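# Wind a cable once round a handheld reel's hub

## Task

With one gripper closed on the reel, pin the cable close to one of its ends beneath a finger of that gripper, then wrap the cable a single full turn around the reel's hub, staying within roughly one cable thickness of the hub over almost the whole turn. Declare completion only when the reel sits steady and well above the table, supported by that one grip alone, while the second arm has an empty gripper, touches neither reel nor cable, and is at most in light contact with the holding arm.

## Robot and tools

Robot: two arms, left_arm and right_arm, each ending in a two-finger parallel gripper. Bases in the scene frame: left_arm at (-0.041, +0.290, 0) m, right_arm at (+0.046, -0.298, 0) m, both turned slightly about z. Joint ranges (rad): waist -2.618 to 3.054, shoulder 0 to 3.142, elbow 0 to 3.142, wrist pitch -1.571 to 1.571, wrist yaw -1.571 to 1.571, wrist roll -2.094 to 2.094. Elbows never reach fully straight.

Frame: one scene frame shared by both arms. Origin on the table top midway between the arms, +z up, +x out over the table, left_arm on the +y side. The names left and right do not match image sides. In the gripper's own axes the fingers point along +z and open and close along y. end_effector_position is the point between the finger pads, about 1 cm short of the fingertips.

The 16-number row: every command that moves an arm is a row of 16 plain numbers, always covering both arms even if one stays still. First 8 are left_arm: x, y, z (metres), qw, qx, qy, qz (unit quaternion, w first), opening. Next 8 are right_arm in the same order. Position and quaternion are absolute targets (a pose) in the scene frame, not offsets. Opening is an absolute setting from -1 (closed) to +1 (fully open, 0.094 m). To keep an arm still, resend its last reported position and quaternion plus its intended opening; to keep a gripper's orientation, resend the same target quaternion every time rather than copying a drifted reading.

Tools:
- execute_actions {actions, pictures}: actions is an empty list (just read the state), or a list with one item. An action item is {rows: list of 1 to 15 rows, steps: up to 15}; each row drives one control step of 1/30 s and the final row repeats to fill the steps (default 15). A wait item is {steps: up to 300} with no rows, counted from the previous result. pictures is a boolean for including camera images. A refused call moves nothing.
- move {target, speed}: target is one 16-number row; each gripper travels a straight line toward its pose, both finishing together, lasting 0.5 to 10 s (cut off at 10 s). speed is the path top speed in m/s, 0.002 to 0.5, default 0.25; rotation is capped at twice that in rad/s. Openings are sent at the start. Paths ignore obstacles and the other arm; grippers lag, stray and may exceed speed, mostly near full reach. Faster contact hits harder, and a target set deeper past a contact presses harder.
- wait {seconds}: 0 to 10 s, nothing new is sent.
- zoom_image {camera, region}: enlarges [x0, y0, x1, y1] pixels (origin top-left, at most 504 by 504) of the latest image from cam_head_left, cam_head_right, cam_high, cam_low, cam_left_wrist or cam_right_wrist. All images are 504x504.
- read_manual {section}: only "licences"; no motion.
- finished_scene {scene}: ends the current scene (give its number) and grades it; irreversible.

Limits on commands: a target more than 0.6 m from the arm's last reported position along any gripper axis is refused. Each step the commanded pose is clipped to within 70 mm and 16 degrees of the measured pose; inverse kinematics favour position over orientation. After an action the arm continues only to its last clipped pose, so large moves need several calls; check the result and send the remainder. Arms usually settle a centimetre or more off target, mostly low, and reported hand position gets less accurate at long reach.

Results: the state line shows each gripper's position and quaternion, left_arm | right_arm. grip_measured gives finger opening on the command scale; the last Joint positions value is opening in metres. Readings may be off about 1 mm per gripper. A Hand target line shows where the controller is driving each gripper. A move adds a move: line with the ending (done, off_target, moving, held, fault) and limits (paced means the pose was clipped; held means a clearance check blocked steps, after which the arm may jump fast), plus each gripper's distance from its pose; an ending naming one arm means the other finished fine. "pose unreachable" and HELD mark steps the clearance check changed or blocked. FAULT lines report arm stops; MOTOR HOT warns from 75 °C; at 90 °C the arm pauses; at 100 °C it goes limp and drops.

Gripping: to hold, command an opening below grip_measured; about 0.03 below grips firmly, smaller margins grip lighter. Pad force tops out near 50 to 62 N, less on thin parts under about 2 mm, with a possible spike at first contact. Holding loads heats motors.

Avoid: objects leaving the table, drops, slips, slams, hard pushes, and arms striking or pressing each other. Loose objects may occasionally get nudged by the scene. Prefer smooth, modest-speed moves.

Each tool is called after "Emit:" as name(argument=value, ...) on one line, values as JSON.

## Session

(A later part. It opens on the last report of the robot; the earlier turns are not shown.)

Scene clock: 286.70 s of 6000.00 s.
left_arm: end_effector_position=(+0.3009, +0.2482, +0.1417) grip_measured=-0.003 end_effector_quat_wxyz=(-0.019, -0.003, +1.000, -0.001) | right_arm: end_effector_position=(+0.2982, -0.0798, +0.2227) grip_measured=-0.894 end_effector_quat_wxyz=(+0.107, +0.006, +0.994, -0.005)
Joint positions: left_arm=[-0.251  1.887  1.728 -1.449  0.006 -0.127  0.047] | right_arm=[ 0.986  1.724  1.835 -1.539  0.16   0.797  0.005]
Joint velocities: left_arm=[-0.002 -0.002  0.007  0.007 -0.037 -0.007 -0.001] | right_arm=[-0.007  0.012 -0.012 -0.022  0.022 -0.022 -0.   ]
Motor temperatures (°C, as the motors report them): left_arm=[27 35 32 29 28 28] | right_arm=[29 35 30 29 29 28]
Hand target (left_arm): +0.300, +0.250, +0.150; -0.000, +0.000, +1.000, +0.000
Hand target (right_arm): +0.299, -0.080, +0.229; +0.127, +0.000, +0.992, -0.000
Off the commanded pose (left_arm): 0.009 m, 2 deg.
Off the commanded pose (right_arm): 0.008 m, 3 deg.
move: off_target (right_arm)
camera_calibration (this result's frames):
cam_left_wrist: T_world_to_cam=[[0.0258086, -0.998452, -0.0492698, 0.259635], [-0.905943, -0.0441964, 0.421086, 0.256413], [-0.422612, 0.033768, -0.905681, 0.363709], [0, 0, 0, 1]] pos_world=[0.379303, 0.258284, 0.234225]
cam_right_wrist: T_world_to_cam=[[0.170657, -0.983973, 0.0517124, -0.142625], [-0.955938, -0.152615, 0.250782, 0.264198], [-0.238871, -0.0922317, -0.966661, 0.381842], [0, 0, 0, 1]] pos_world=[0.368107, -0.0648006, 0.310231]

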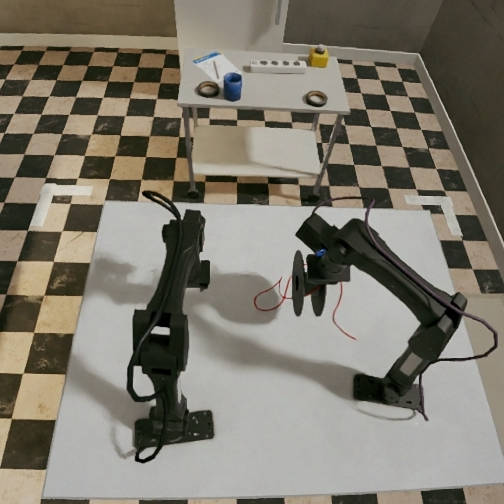

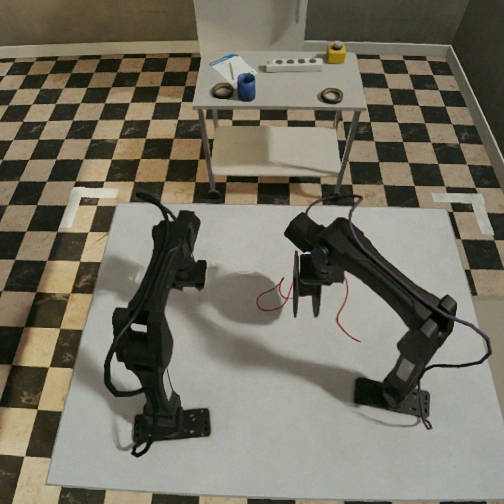

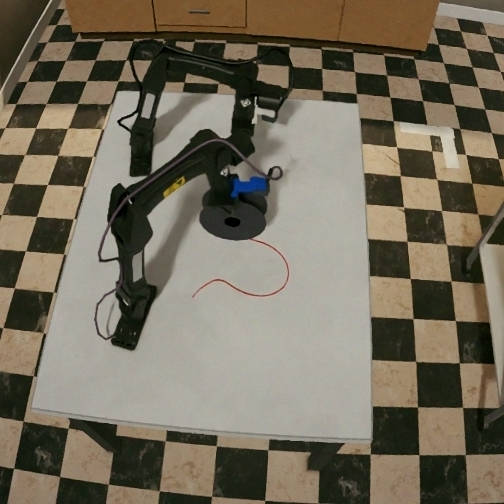

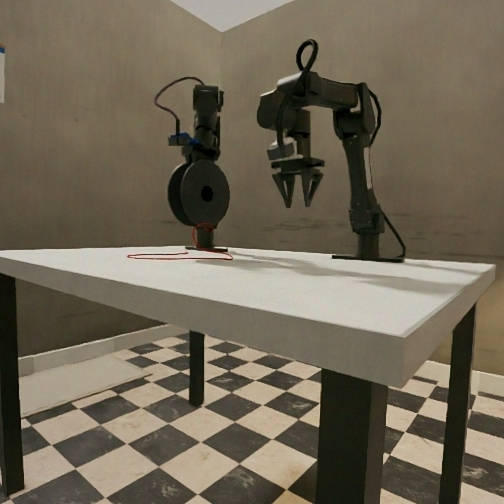

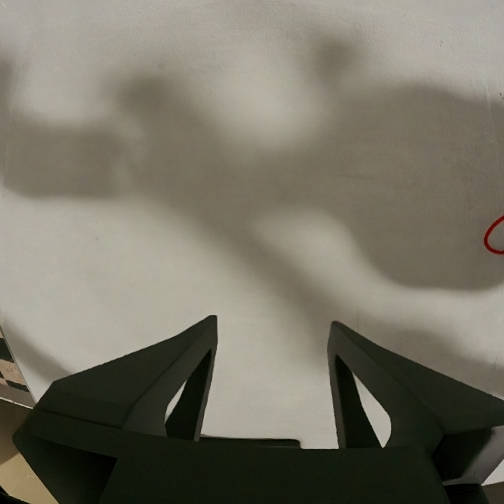

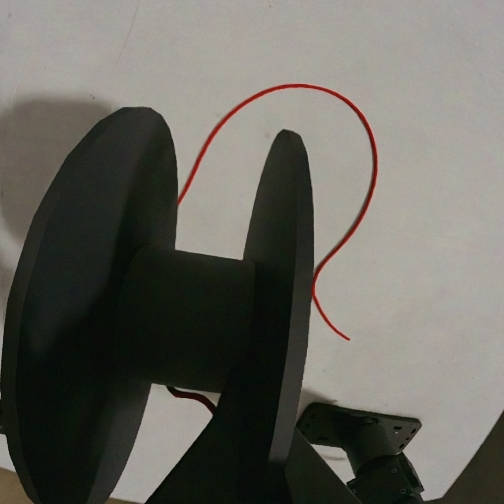

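Emit:
move(target=[0.295,0.055,0.05,0,0,1,0,0,0.3,-0.125,0.23,0.13,0,0.991,0,-1], speed=0.15)

Scene clock: 295.67 s of 6000.00 s.
left_arm: end_effector_position=(+0.2796, +0.0617, +0.0435) grip_measured=-0.003 end_effector_quat_wxyz=(-0.021, +0.003, +1.000, +0.010) | right_arm: end_effector_position=(+0.2972, -0.1222, +0.2243) grip_measured=-0.894 end_effector_quat_wxyz=(+0.115, -0.003, +0.993, -0.009)
Joint positions: left_arm=[-0.749  2.121  1.674 -1.169  0.007 -0.612  0.047] | right_arm=[ 0.891  1.596  1.698 -1.505  0.161  0.683  0.005]
Joint velocities: left_arm=[-0.007 -0.012 -0.027 -0.007 -0.022  0.007  0.   ] | right_arm=[-0.012 -0.017 -0.002  0.051 -0.037 -0.037 -0.   ]
Motor temperatures (°C, as the motors report them): left_arm=[27 35 31 29 28 28] | right_arm=[29 35 30 29 29 28]
Hand target (left_arm): +0.290, +0.055, +0.050; -0.002, +0.000, +1.000, +0.001
Hand target (right_arm): +0.300, -0.125, +0.230; +0.131, +0.000, +0.991, -0.002
Off the commanded pose (left_arm): 0.018 m, 3 deg.
Off the commanded pose (right_arm): 0.007 m, 2 deg.
After step 180, 1.03 s passed at rest.
move: off_target (left_arm)
camera_calibration (this result's frames):
cam_left_wrist: T_world_to_cam=[[0.0126179, -0.997375, -0.0713059, 0.0737263], [-0.904633, -0.0417679, 0.42414, 0.26962], [-0.426005, 0.0591539, -0.902785, 0.271348], [0, 0, 0, 1]] pos_world=[0.358573, 0.0687429, 0.13587]
cam_right_wrist: T_world_to_cam=[[0.185932, -0.980467, 0.064139, -0.191142], [-0.957279, -0.166048, 0.236737, 0.258336], [-0.221463, -0.105416, -0.969454, 0.373067], [0, 0, 0, 1]] pos_world=[0.365459, -0.105185, 0.312773]

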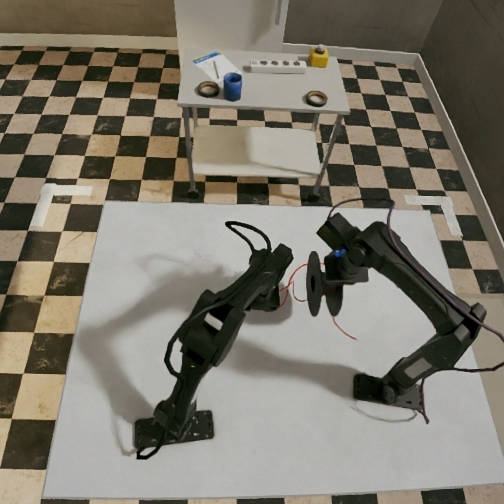

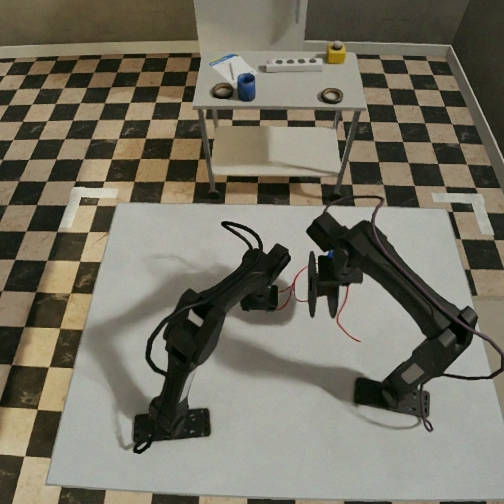

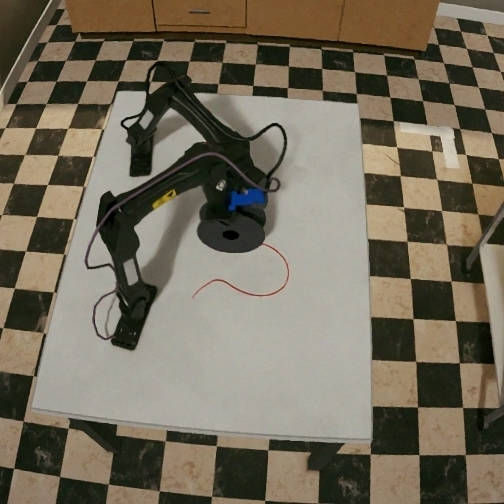

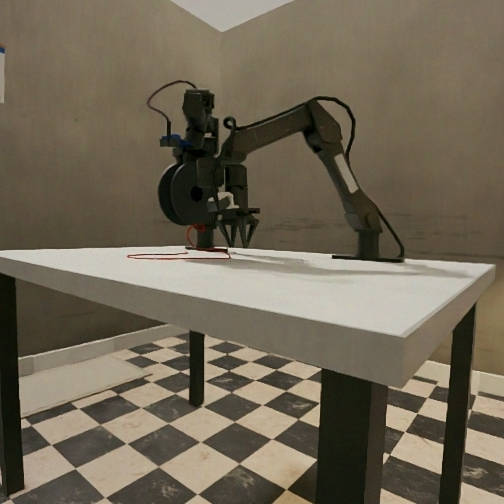

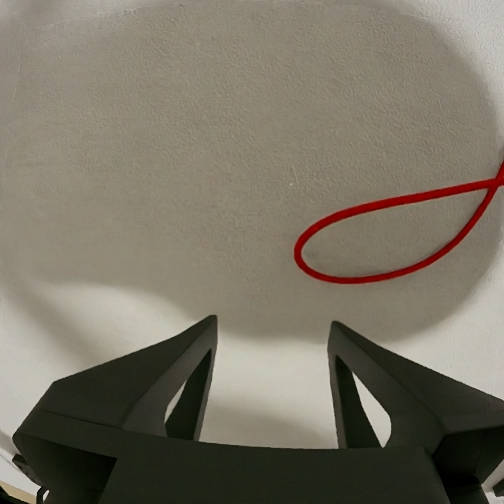

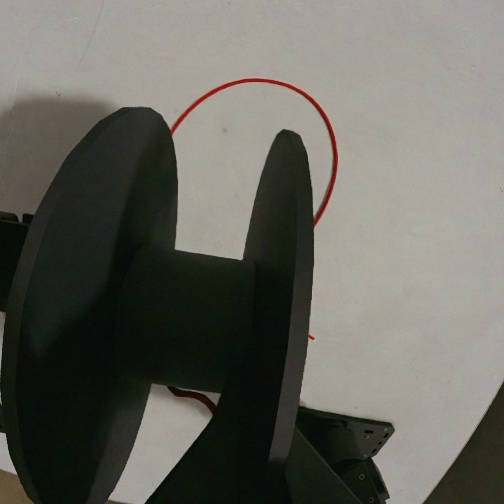

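Emit:
move(target=[0.302,0.05,-0.002,0,0,1,0,-0.4,0.3,-0.125,0.23,0.13,0,0.991,0,-1], speed=0.08)

Emit:
execute_actions(actions=[{"rows":[[0.302,0.05,-0.002,0,0,1,0,-1,0.3,-0.125,0.23,0.13,0,0.991,0,-1]]}], pictures=false)

Emit:
move(target=[0.40,0.08,0.05,0,0,0.94,-0.34,-1,0.27,-0.05,0.23,0.13,0,0.991,0,-1], speed=0.1)

Scene clock: 302.20 s of 6000.00 s.
left_arm: end_effector_position=(+0.3029, +0.0457, +0.0116) grip_measured=-0.397 end_effector_quat_wxyz=(+0.005, +0.002, +1.000, -0.007) | right_arm: end_effector_position=(+0.2973, -0.1221, +0.2243) grip_measured=-0.894 end_effector_quat_wxyz=(+0.115, -0.003, +0.993, -0.009)
Joint positions: left_arm=[-0.748  2.202  1.674 -1.026  0.005 -0.614  0.028] | right_arm=[ 0.891  1.596  1.698 -1.505  0.161  0.682  0.005]
Joint velocities: left_arm=[ 0.007 -0.022 -0.002  0.037 -0.037 -0.037 -0.001] | right_arm=[-0.012 -0.007 -0.002 -0.007 -0.037 -0.037 -0.002]
Motor temperatures (°C, as the motors report them): left_arm=[27 35 32 29 28 28] | right_arm=[29 34 30 29 29 28]
Hand target (left_arm): +0.301, +0.050, -0.002; -0.000, +0.000, +1.000, -0.000
Hand target (right_arm): +0.300, -0.125, +0.230; +0.130, +0.000, +0.991, -0.001
Off the commanded pose (left_arm): 0.014 m, 1 deg.
Off the commanded pose (right_arm): 0.007 m, 2 deg.
move: off_target (left_arm)
camera_calibration (this result's frames):
cam_left_wrist: T_world_to_cam=[[0.0180485, -0.999193, -0.0358805, 0.053244], [-0.92543, -0.0302794, 0.377707, 0.309898], [-0.378489, 0.0263878, -0.92523, 0.240782], [0, 0, 0, 1]] pos_world=[0.376961, 0.0562308, 0.107638]
cam_right_wrist: T_world_to_cam=[[0.187007, -0.980258, 0.0642051, -0.191406], [-0.957158, -0.167111, 0.236479, 0.258302], [-0.221081, -0.105678, -0.969513, 0.372971], [0, 0, 0, 1]] pos_world=[0.365487, -0.105048, 0.312807]

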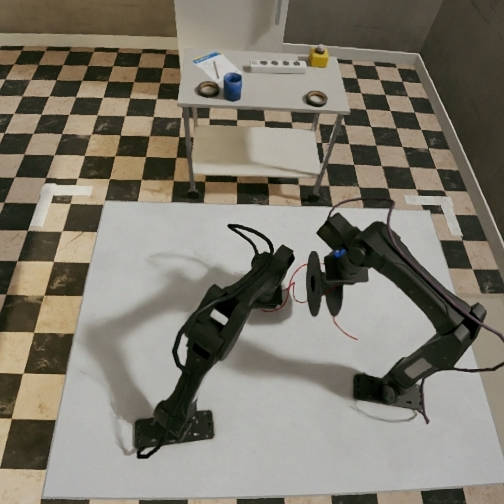

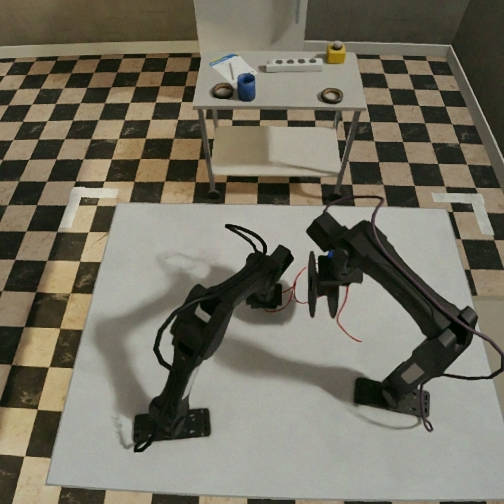

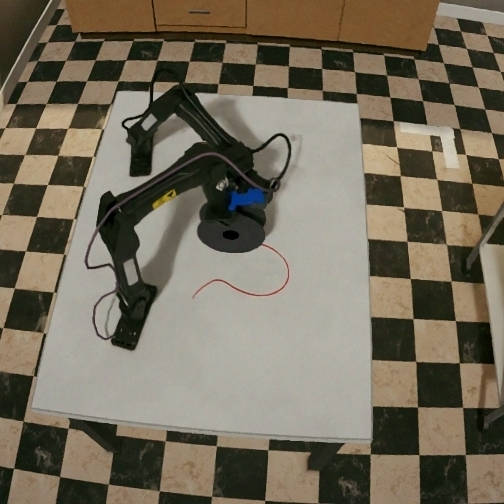

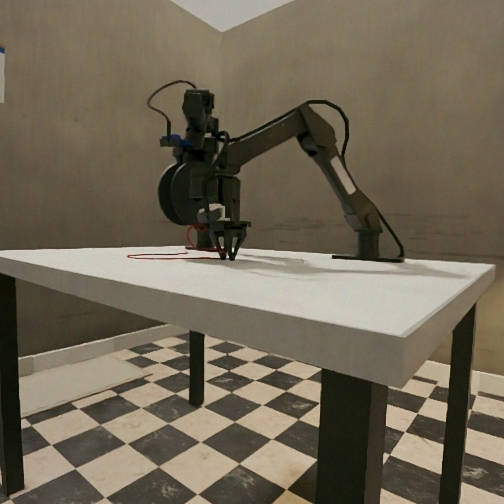

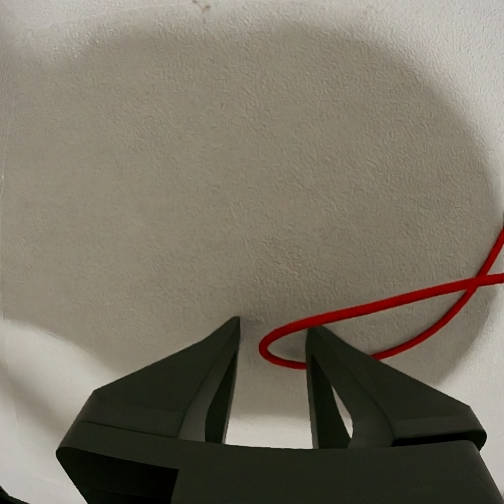

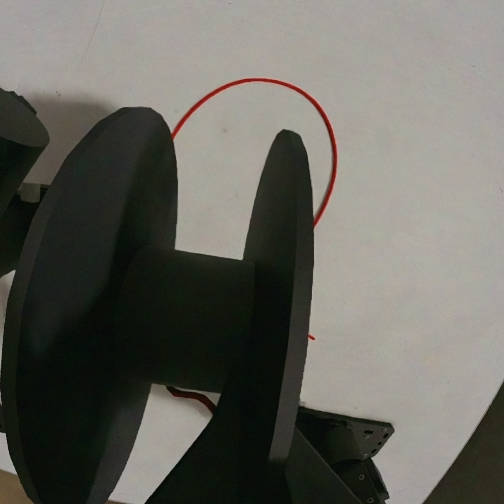

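Scene clock: 302.70 s of 6000.00 s.
left_arm: end_effector_position=(+0.3039, +0.0450, +0.0116) grip_measured=-0.949 end_effector_quat_wxyz=(+0.007, +0.002, +1.000, -0.008) | right_arm: end_effector_position=(+0.2973, -0.1221, +0.2243) grip_measured=-0.894 end_effector_quat_wxyz=(+0.115, -0.003, +0.993, -0.009)
Joint positions: left_arm=[-0.748  2.202  1.674 -1.021  0.005 -0.614  0.002] | right_arm=[ 0.891  1.596  1.698 -1.505  0.161  0.681  0.005]
Joint velocities: left_arm=[-0.002 -0.002 -0.002 -0.037  0.022 -0.022 -0.001] | right_arm=[-0.012 -0.007  0.002 -0.022 -0.007  0.051 -0.001]
Motor temperatures (°C, as the motors report them): left_arm=[27 35 32 29 28 28] | right_arm=[29 34 30 29 29 28]
Hand target (left_arm): +0.302, +0.050, -0.002; -0.000, -0.000, +1.000, +0.000
Hand target (right_arm): +0.300, -0.125, +0.230; +0.130, +0.000, +0.991, -0.001
Off the commanded pose (left_arm): 0.015 m, 1 deg.
Off the commanded pose (right_arm): 0.007 m, 2 deg.
Steps of this call (steps 1 to 15: all 15 steps of this action). Readings (end_effector_position):
1: left_arm (+0.3032, +0.0454, +0.0116) | right_arm (+0.2973, -0.1221, +0.2243)
2: left_arm (+0.3036, +0.0451, +0.0116) | right_arm (+0.2973, -0.1221, +0.2243)
4: left_arm (+0.3038, +0.0450, +0.0116) | right_arm (+0.2973, -0.1221, +0.2243)
8: left_arm (+0.3039, +0.0450, +0.0116) | right_arm (+0.2973, -0.1221, +0.2243)
15: the state above

Scene clock: 306.77 s of 6000.00 s.
left_arm: end_effector_position=(+0.3930, +0.0801, +0.0435) grip_measured=-0.949 end_effector_quat_wxyz=(-0.010, -0.004, +0.943, -0.332) | right_arm: end_effector_position=(+0.2659, -0.0527, +0.2223) grip_measured=-0.894 end_effector_quat_wxyz=(+0.112, -0.002, +0.994, -0.000)
Joint positions: left_arm=[-0.354  2.287  1.782 -0.91   0.661 -0.286  0.002] | right_arm=[ 1.124  1.714  1.821 -1.543  0.181  0.919  0.005]
Joint velocities: left_arm=[-0.002  0.007  0.007  0.007  0.007  0.022 -0.   ] | right_arm=[ 0.007 -0.012 -0.012 -0.022  0.022  0.051  0.   ]
Motor temperatures (°C, as the motors report them): left_arm=[27 35 32 29 28 28] | right_arm=[29 34 30 29 29 28]
Hand target (left_arm): +0.401, +0.079, +0.051; +0.001, +0.002, +0.940, -0.341
Hand target (right_arm): +0.270, -0.050, +0.230; +0.128, +0.000, +0.992, +0.003
Off the commanded pose (left_arm): 0.010 m, 2 deg.
Off the commanded pose (right_arm): 0.009 m, 2 deg.
move: done
camera_calibration (this result's frames):
cam_left_wrist: T_world_to_cam=[[0.0352502, -0.810099, 0.585232, 0.0382231], [-0.914299, 0.210296, 0.34617, 0.35996], [-0.403504, -0.547279, -0.73326, 0.350989], [0, 0, 0, 1]] pos_world=[0.469389, 0.147355, 0.11039]
cam_right_wrist: T_world_to_cam=[[0.18707, -0.981216, 0.047115, -0.113604], [-0.955741, -0.170707, 0.239619, 0.239049], [-0.227075, -0.0898553, -0.969723, 0.373921], [0, 0, 0, 1]] pos_world=[0.334629, -0.0370642, 0.310672]

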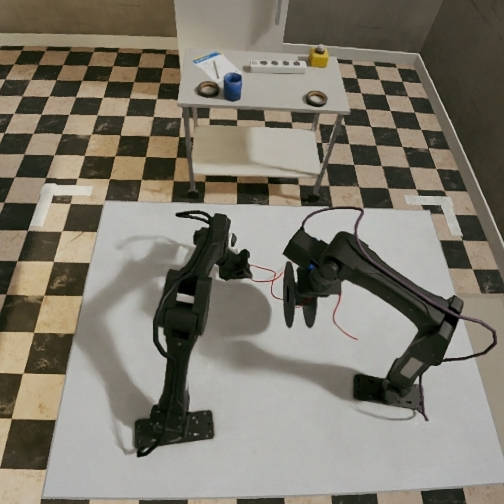

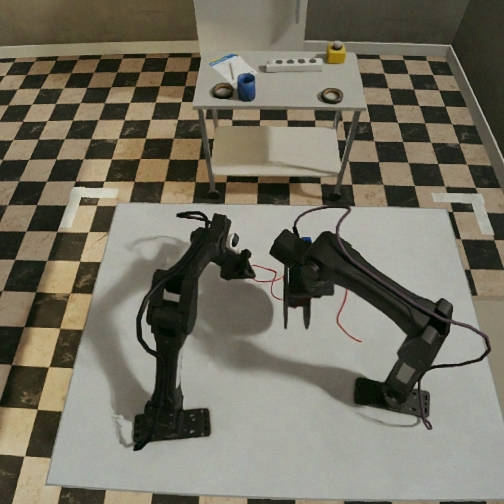

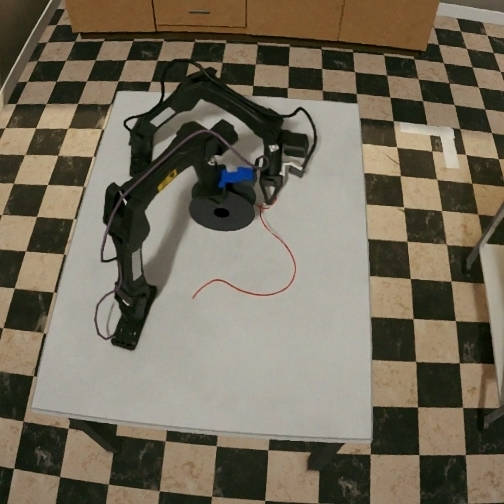

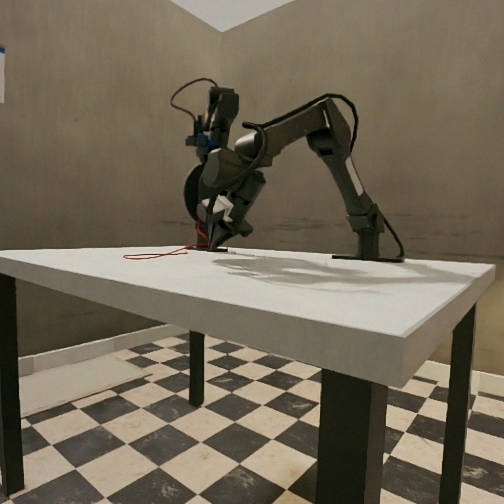

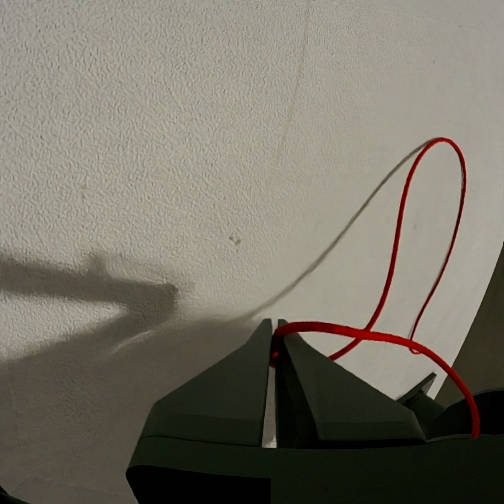

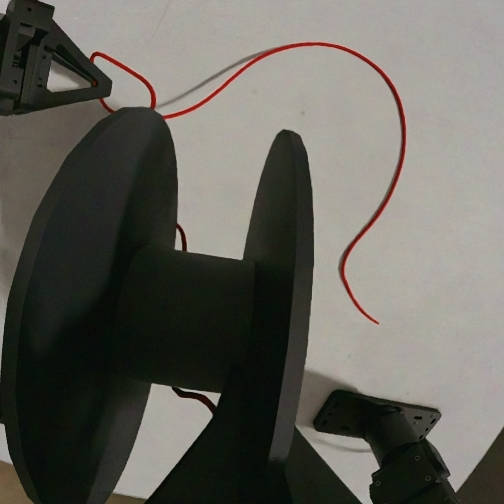

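Emit:
execute_actions(actions=[])

Scene clock: 316.77 s of 6000.00 s.
left_arm: end_effector_position=(+0.3930, +0.0799, +0.0438) grip_measured=-0.949 end_effector_quat_wxyz=(-0.010, -0.004, +0.943, -0.332) | right_arm: end_effector_position=(+0.2659, -0.0528, +0.2223) grip_measured=-0.894 end_effector_quat_wxyz=(+0.112, -0.002, +0.994, -0.001)
Joint positions: left_arm=[-0.354  2.287  1.782 -0.91   0.663 -0.285  0.002] | right_arm=[ 1.124  1.714  1.821 -1.544  0.181  0.92   0.005]
Joint velocities: left_arm=[ 0.017  0.012 -0.017 -0.066  0.037 -0.007  0.   ] | right_arm=[ 0.012 -0.002 -0.007  0.022 -0.066  0.022 -0.001]
Motor temperatures (°C, as the motors report them): left_arm=[27 35 32 29 28 28] | right_arm=[29 33 30 29 29 28]
Hand target (left_arm): +0.401, +0.079, +0.051; +0.001, +0.002, +0.940, -0.341
Hand target (right_arm): +0.270, -0.050, +0.230; +0.128, +0.000, +0.992, +0.003
Off the commanded pose (left_arm): 0.009 m, 2 deg.
Off the commanded pose (right_arm): 0.009 m, 2 deg.
Steps of this call (steps 1 to 180: nothing new was sent; then 4.00 s passed at rest). Readings (end_effector_position):
1: left_arm (+0.3931, +0.0801, +0.0437) | right_arm (+0.2659, -0.0527, +0.2223)
2: left_arm (+0.3931, +0.0800, +0.0437) | right_arm (+0.2659, -0.0527, +0.2223)
4: left_arm (+0.3931, +0.0800, +0.0438) | right_arm (+0.2659, -0.0527, +0.2223)
8: left_arm (+0.3930, +0.0799, +0.0438) | right_arm (+0.2659, -0.0528, +0.2223)
180: the state above
camera_calibration (this result's frames):
cam_left_wrist: T_world_to_cam=[[0.0342752, -0.808997, 0.586813, 0.0380413], [-0.91426, 0.21178, 0.345367, 0.359821], [-0.403676, -0.548337, -0.732375, 0.351183], [0, 0, 0, 1]] pos_world=[0.469431, 0.147139, 0.110604]
cam_right_wrist: T_world_to_cam=[[0.186286, -0.981347, 0.0474841, -0.113598], [-0.955896, -0.169861, 0.239606, 0.239116], [-0.227071, -0.0900251, -0.969708, 0.373896], [0, 0, 0, 1]] pos_world=[0.334632, -0.0372027, 0.310671]

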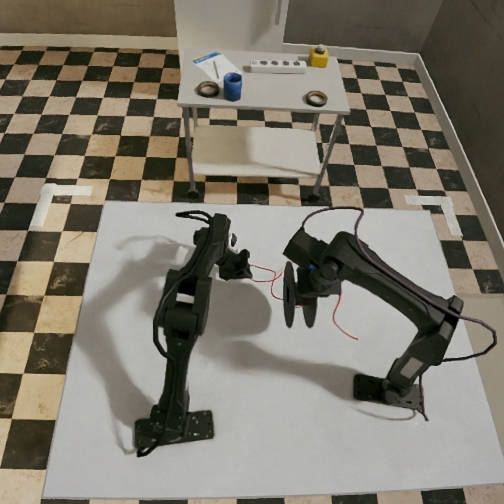

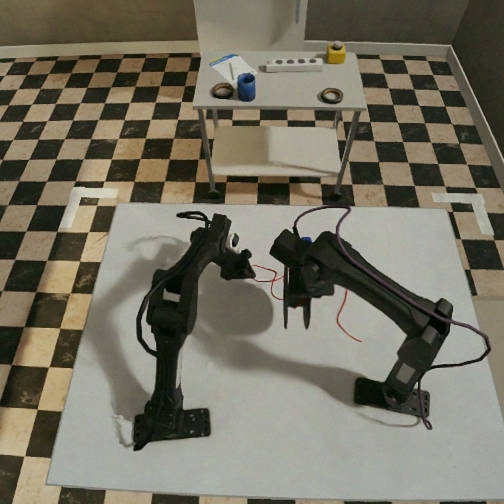

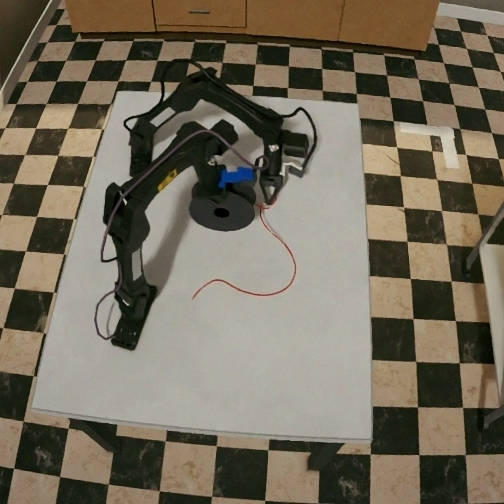

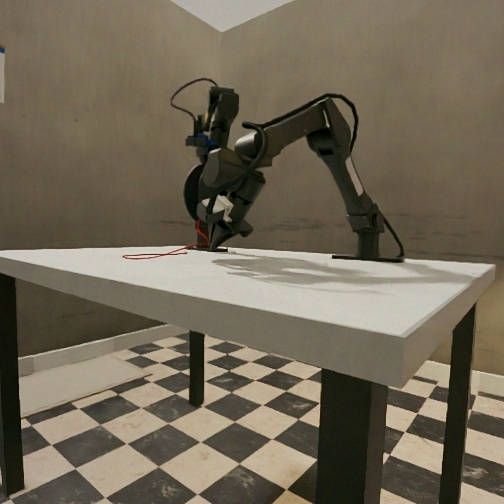

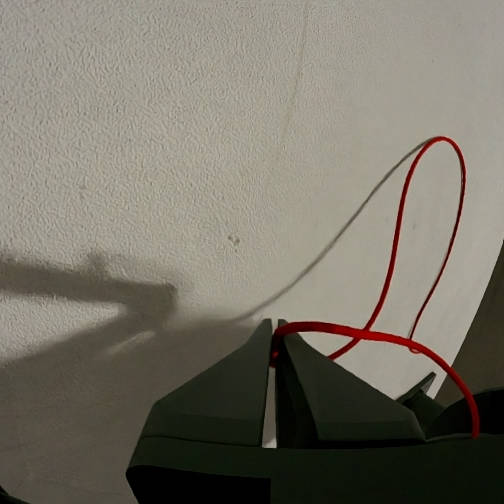

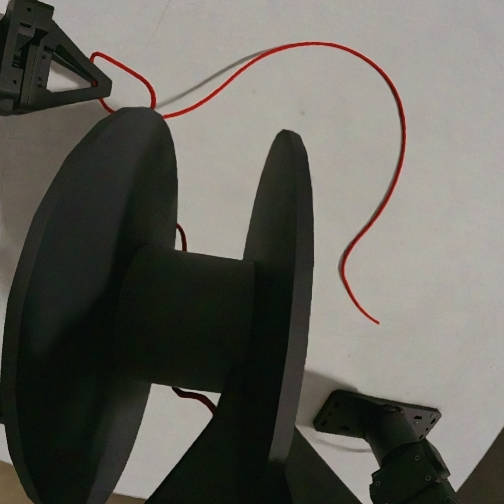

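Emit:
move(target=[0.44,-0.02,0.06,0,0,0.9,-0.43,-1,0.27,-0.05,0.23,0.13,0,0.991,0,-1], speed=0.15)

Emit:
move(target=[0.47,-0.02,0.18,0,0,0.8,-0.6,-1,0.27,-0.05,0.23,0.13,0,0.991,0,-1], speed=0.15)

Scene clock: 322.97 s of 6000.00 s.
left_arm: end_effector_position=(+0.4301, -0.0134, +0.0490) grip_measured=-0.949 end_effector_quat_wxyz=(-0.014, -0.009, +0.909, -0.418) | right_arm: end_effector_position=(+0.2666, -0.0536, +0.2225) grip_measured=-0.894 end_effector_quat_wxyz=(+0.114, -0.001, +0.993, -0.003)
Joint positions: left_arm=[-0.473  2.497  2.073 -0.796  0.805 -0.512  0.002] | right_arm=[ 1.124  1.714  1.821 -1.544  0.187  0.921  0.005]
Joint velocities: left_arm=[ 0.012  0.002  0.002  0.037 -0.037 -0.022  0.   ] | right_arm=[-0.007  0.007 -0.007  0.051 -0.007 -0.095 -0.   ]
Motor temperatures (°C, as the motors report them): left_arm=[27 36 32 30 28 28] | right_arm=[29 33 30 29 29 28]
Hand target (left_arm): +0.437, -0.020, +0.060; -0.001, +0.001, +0.903, -0.431
Hand target (right_arm): +0.270, -0.050, +0.230; +0.130, +0.000, +0.992, +0.000
Off the commanded pose (left_arm): 0.016 m, 3 deg.
Off the commanded pose (right_arm): 0.009 m, 2 deg.
move: off_target (left_arm)
camera_calibration (this result's frames):
cam_left_wrist: T_world_to_cam=[[0.0480228, -0.687898, 0.724217, -0.0527287], [-0.912674, 0.264388, 0.311649, 0.413407], [-0.405857, -0.675941, -0.61513, 0.312272], [0, 0, 0, 1]] pos_world=[0.506576, 0.0655054, 0.101437]
cam_right_wrist: T_world_to_cam=[[0.184173, -0.981508, 0.0521754, -0.115023], [-0.957272, -0.167077, 0.236042, 0.240949], [-0.22296, -0.0934186, -0.970341, 0.373021], [0, 0, 0, 1]] pos_world=[0.335007, -0.0377915, 0.311085]

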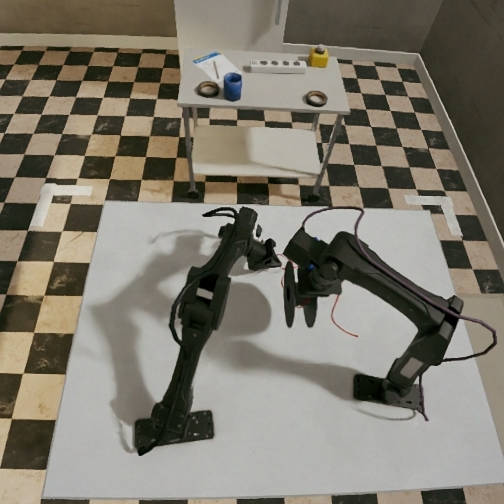

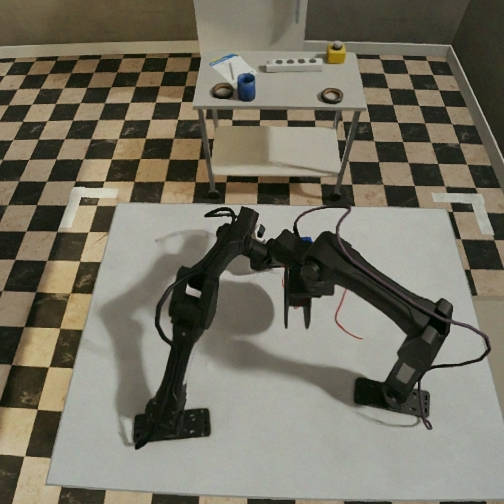

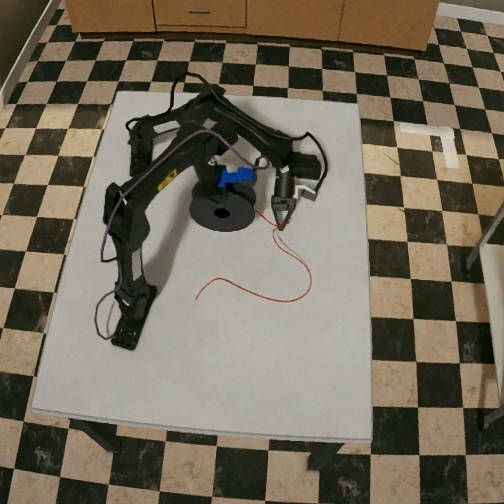

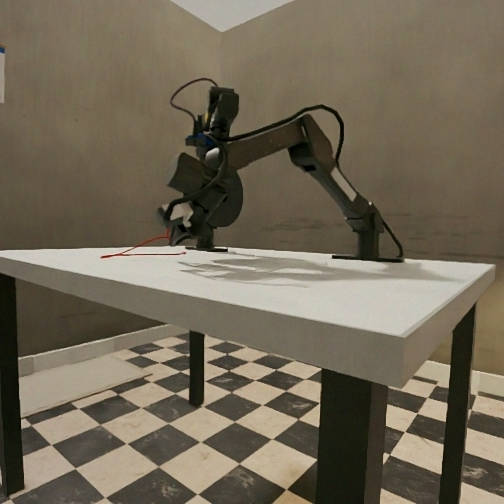

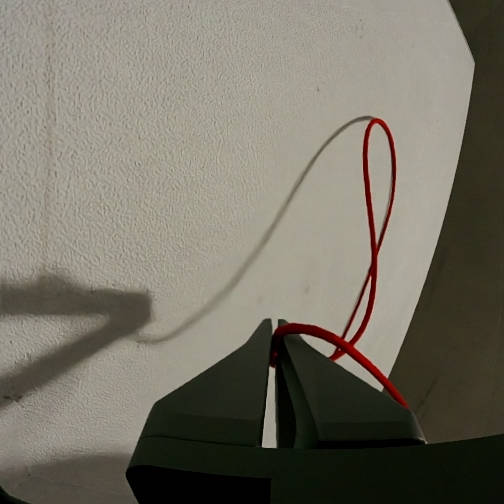

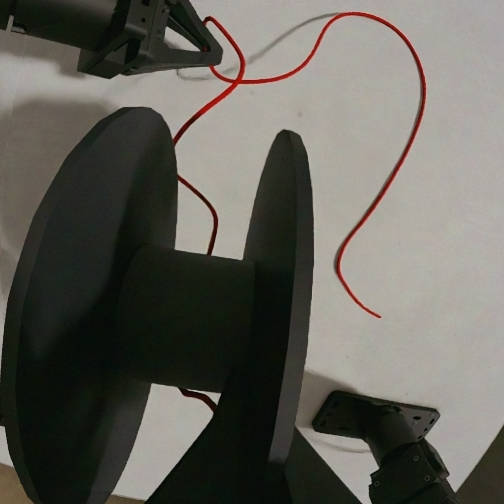

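Scene clock: 325.00 s of 6000.00 s.
left_arm: end_effector_position=(+0.4648, -0.0222, +0.1675) grip_measured=-0.949 end_effector_quat_wxyz=(-0.014, -0.008, +0.808, -0.589) | right_arm: end_effector_position=(+0.2667, -0.0536, +0.2225) grip_measured=-0.894 end_effector_quat_wxyz=(+0.115, -0.001, +0.993, -0.003)
Joint positions: left_arm=[-0.405  2.497  2.254 -0.648  1.168 -0.754  0.002] | right_arm=[ 1.124  1.714  1.821 -1.544  0.188  0.921  0.005]
Joint velocities: left_arm=[ 0.007  0.007  0.002  0.066 -0.037 -0.022  0.   ] | right_arm=[ 0.002  0.002 -0.002  0.007 -0.037 -0.125 -0.001]
Motor temperatures (°C, as the motors report them): left_arm=[27 36 32 30 28 28] | right_arm=[29 33 30 29 29 28]
Hand target (left_arm): +0.469, -0.020, +0.180; -0.001, +0.002, +0.801, -0.599
Hand target (right_arm): +0.270, -0.050, +0.230; +0.130, +0.000, +0.992, +0.000
Off the commanded pose (left_arm): 0.014 m, 2 deg.
Off the commanded pose (right_arm): 0.009 m, 2 deg.
move: off_target (left_arm)
camera_calibration (this result's frames):
cam_left_wrist: T_world_to_cam=[[0.0502293, -0.351895, 0.934691, -0.175044], [-0.914682, 0.359589, 0.184533, 0.434785], [-0.401041, -0.864214, -0.30381, 0.334775], [0, 0, 0, 1]] pos_world=[0.540741, 0.0713759, 0.185087]
cam_right_wrist: T_world_to_cam=[[0.183742, -0.981579, 0.0523668, -0.115005], [-0.957414, -0.166641, 0.235772, 0.241111], [-0.222702, -0.0934581, -0.970396, 0.372983], [0, 0, 0, 1]] pos_world=[0.335039, -0.0378492, 0.311116]

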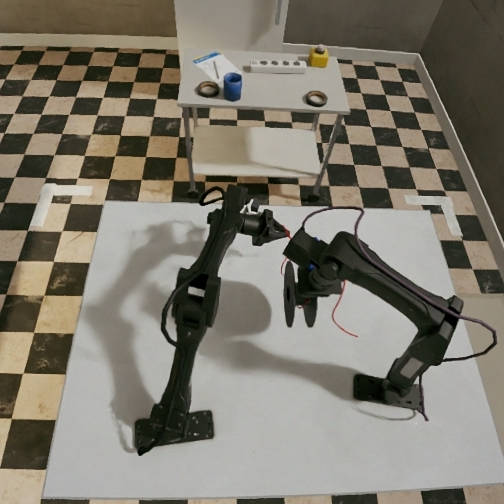

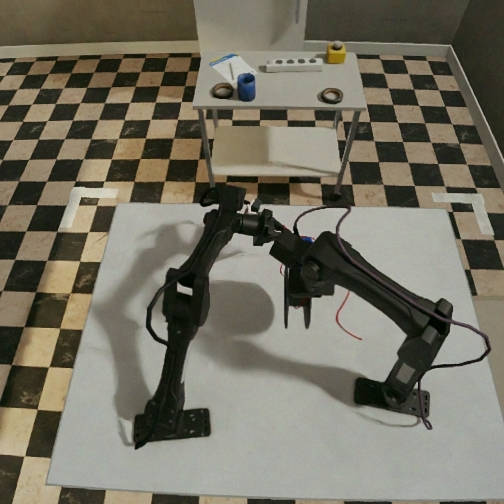

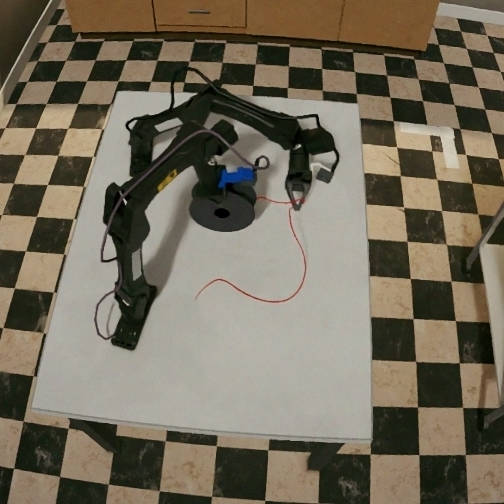

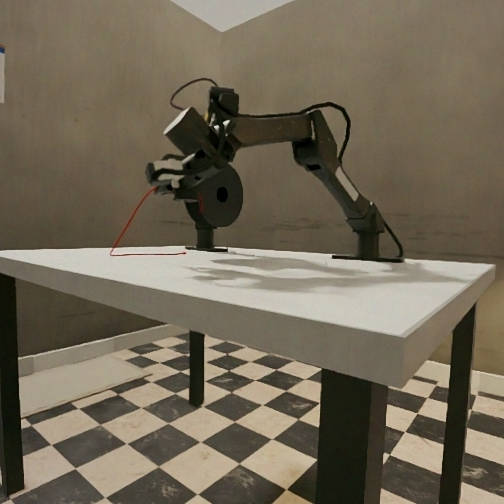

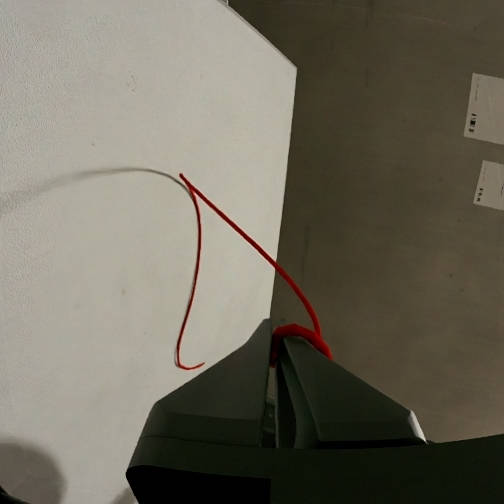

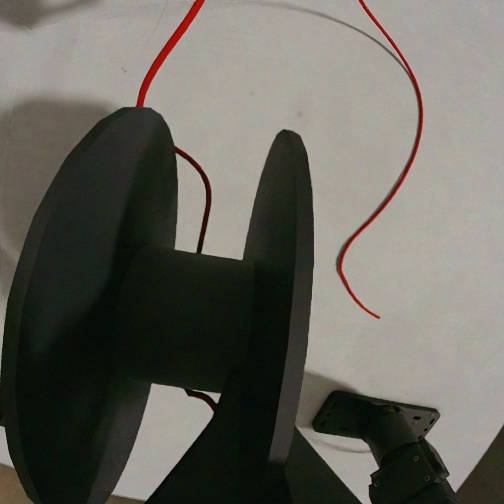

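Emit:
move(target=[0.48,-0.05,0.09,0,0,0.85,-0.53,-1,0.2,-0.03,0.25,0.13,0,0.991,0,-1], speed=0.08)

Scene clock: 329.23 s of 6000.00 s.
left_arm: end_effector_position=(+0.4730, -0.0492, +0.0811) grip_measured=-0.949 end_effector_quat_wxyz=(-0.017, -0.011, +0.848, -0.529) | right_arm: end_effector_position=(+0.2049, -0.0269, +0.2446) grip_measured=-0.894 end_effector_quat_wxyz=(+0.144, -0.004, +0.989, +0.039)
Joint positions: left_arm=[-0.465  2.689  2.387 -0.702  1.023 -0.686  0.002] | right_arm=[ 1.359  1.627  1.802 -1.556  0.234  1.14   0.005]
Joint velocities: left_arm=[ 0.007  0.002  0.046  0.007 -0.051  0.022 -0.001] | right_arm=[-0.007  0.002  0.002  0.051  0.007  0.007  0.001]
Motor temperatures (°C, as the motors report them): left_arm=[27 37 32 30 28 28] | right_arm=[29 33 30 29 29 28]
Hand target (left_arm): +0.479, -0.050, +0.090; +0.001, -0.001, +0.848, -0.530
Hand target (right_arm): +0.200, -0.030, +0.249; +0.148, -0.005, +0.988, +0.045
Off the commanded pose (left_arm): 0.011 m, 2 deg.
Off the commanded pose (right_arm): 0.008 m, 5 deg.
joint sent to its limit (right arm) — the command would take joint 4 (wrist pitch) past its lower limit, so that joint was sent only as far as its limit.
move: off_target (left_arm, right_arm)
camera_calibration (this result's frames):
cam_left_wrist: T_world_to_cam=[[0.0570541, -0.483487, 0.87349, -0.109022], [-0.912757, 0.329219, 0.241845, 0.460918], [-0.404498, -0.811083, -0.422523, 0.302314], [0, 0, 0, 1]] pos_world=[0.549212, 0.0407485, 0.111493]
cam_right_wrist: T_world_to_cam=[[0.198659, -0.979919, -0.0171037, -0.0646147], [-0.966424, -0.198765, 0.162843, 0.200093], [-0.162972, -0.0158207, -0.986504, 0.37697], [0, 0, 0, 1]] pos_world=[0.267647, -0.0175817, 0.338194]

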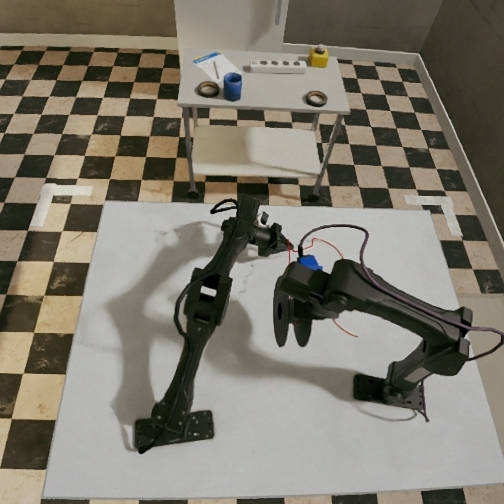

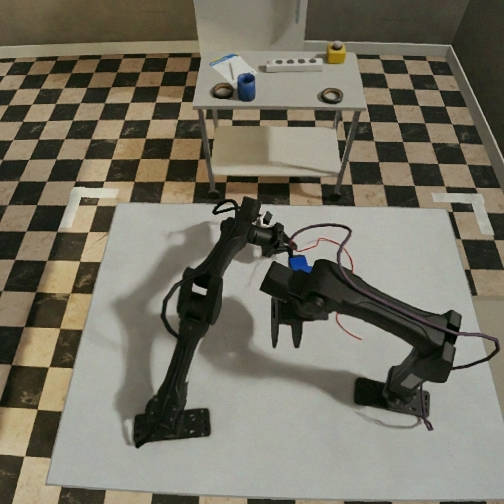

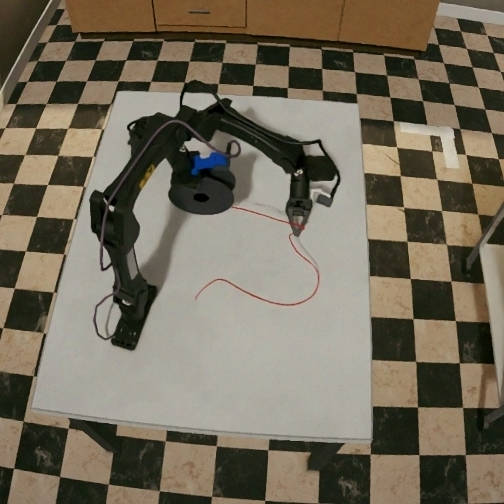

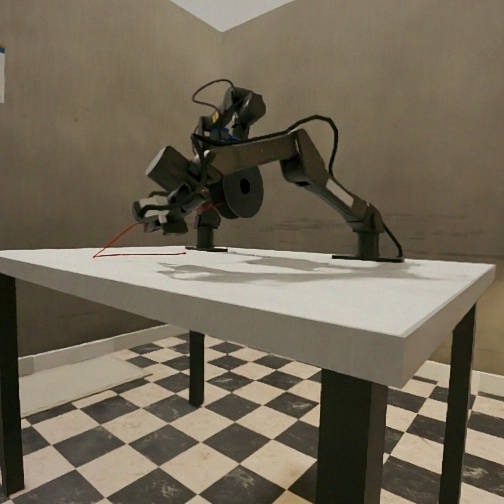

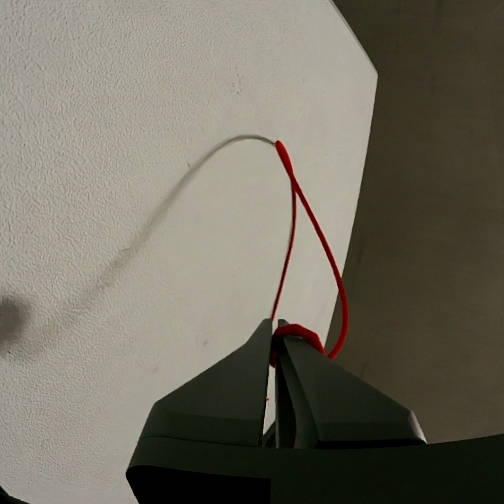

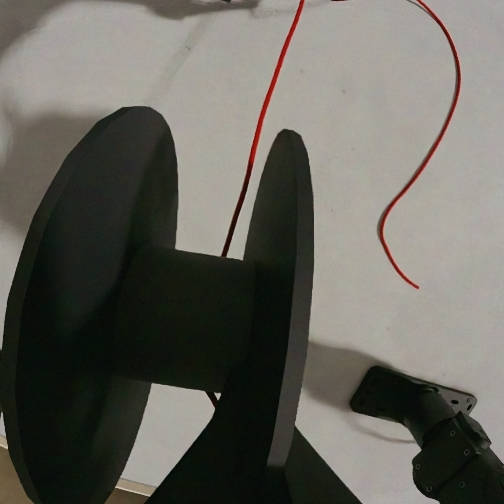

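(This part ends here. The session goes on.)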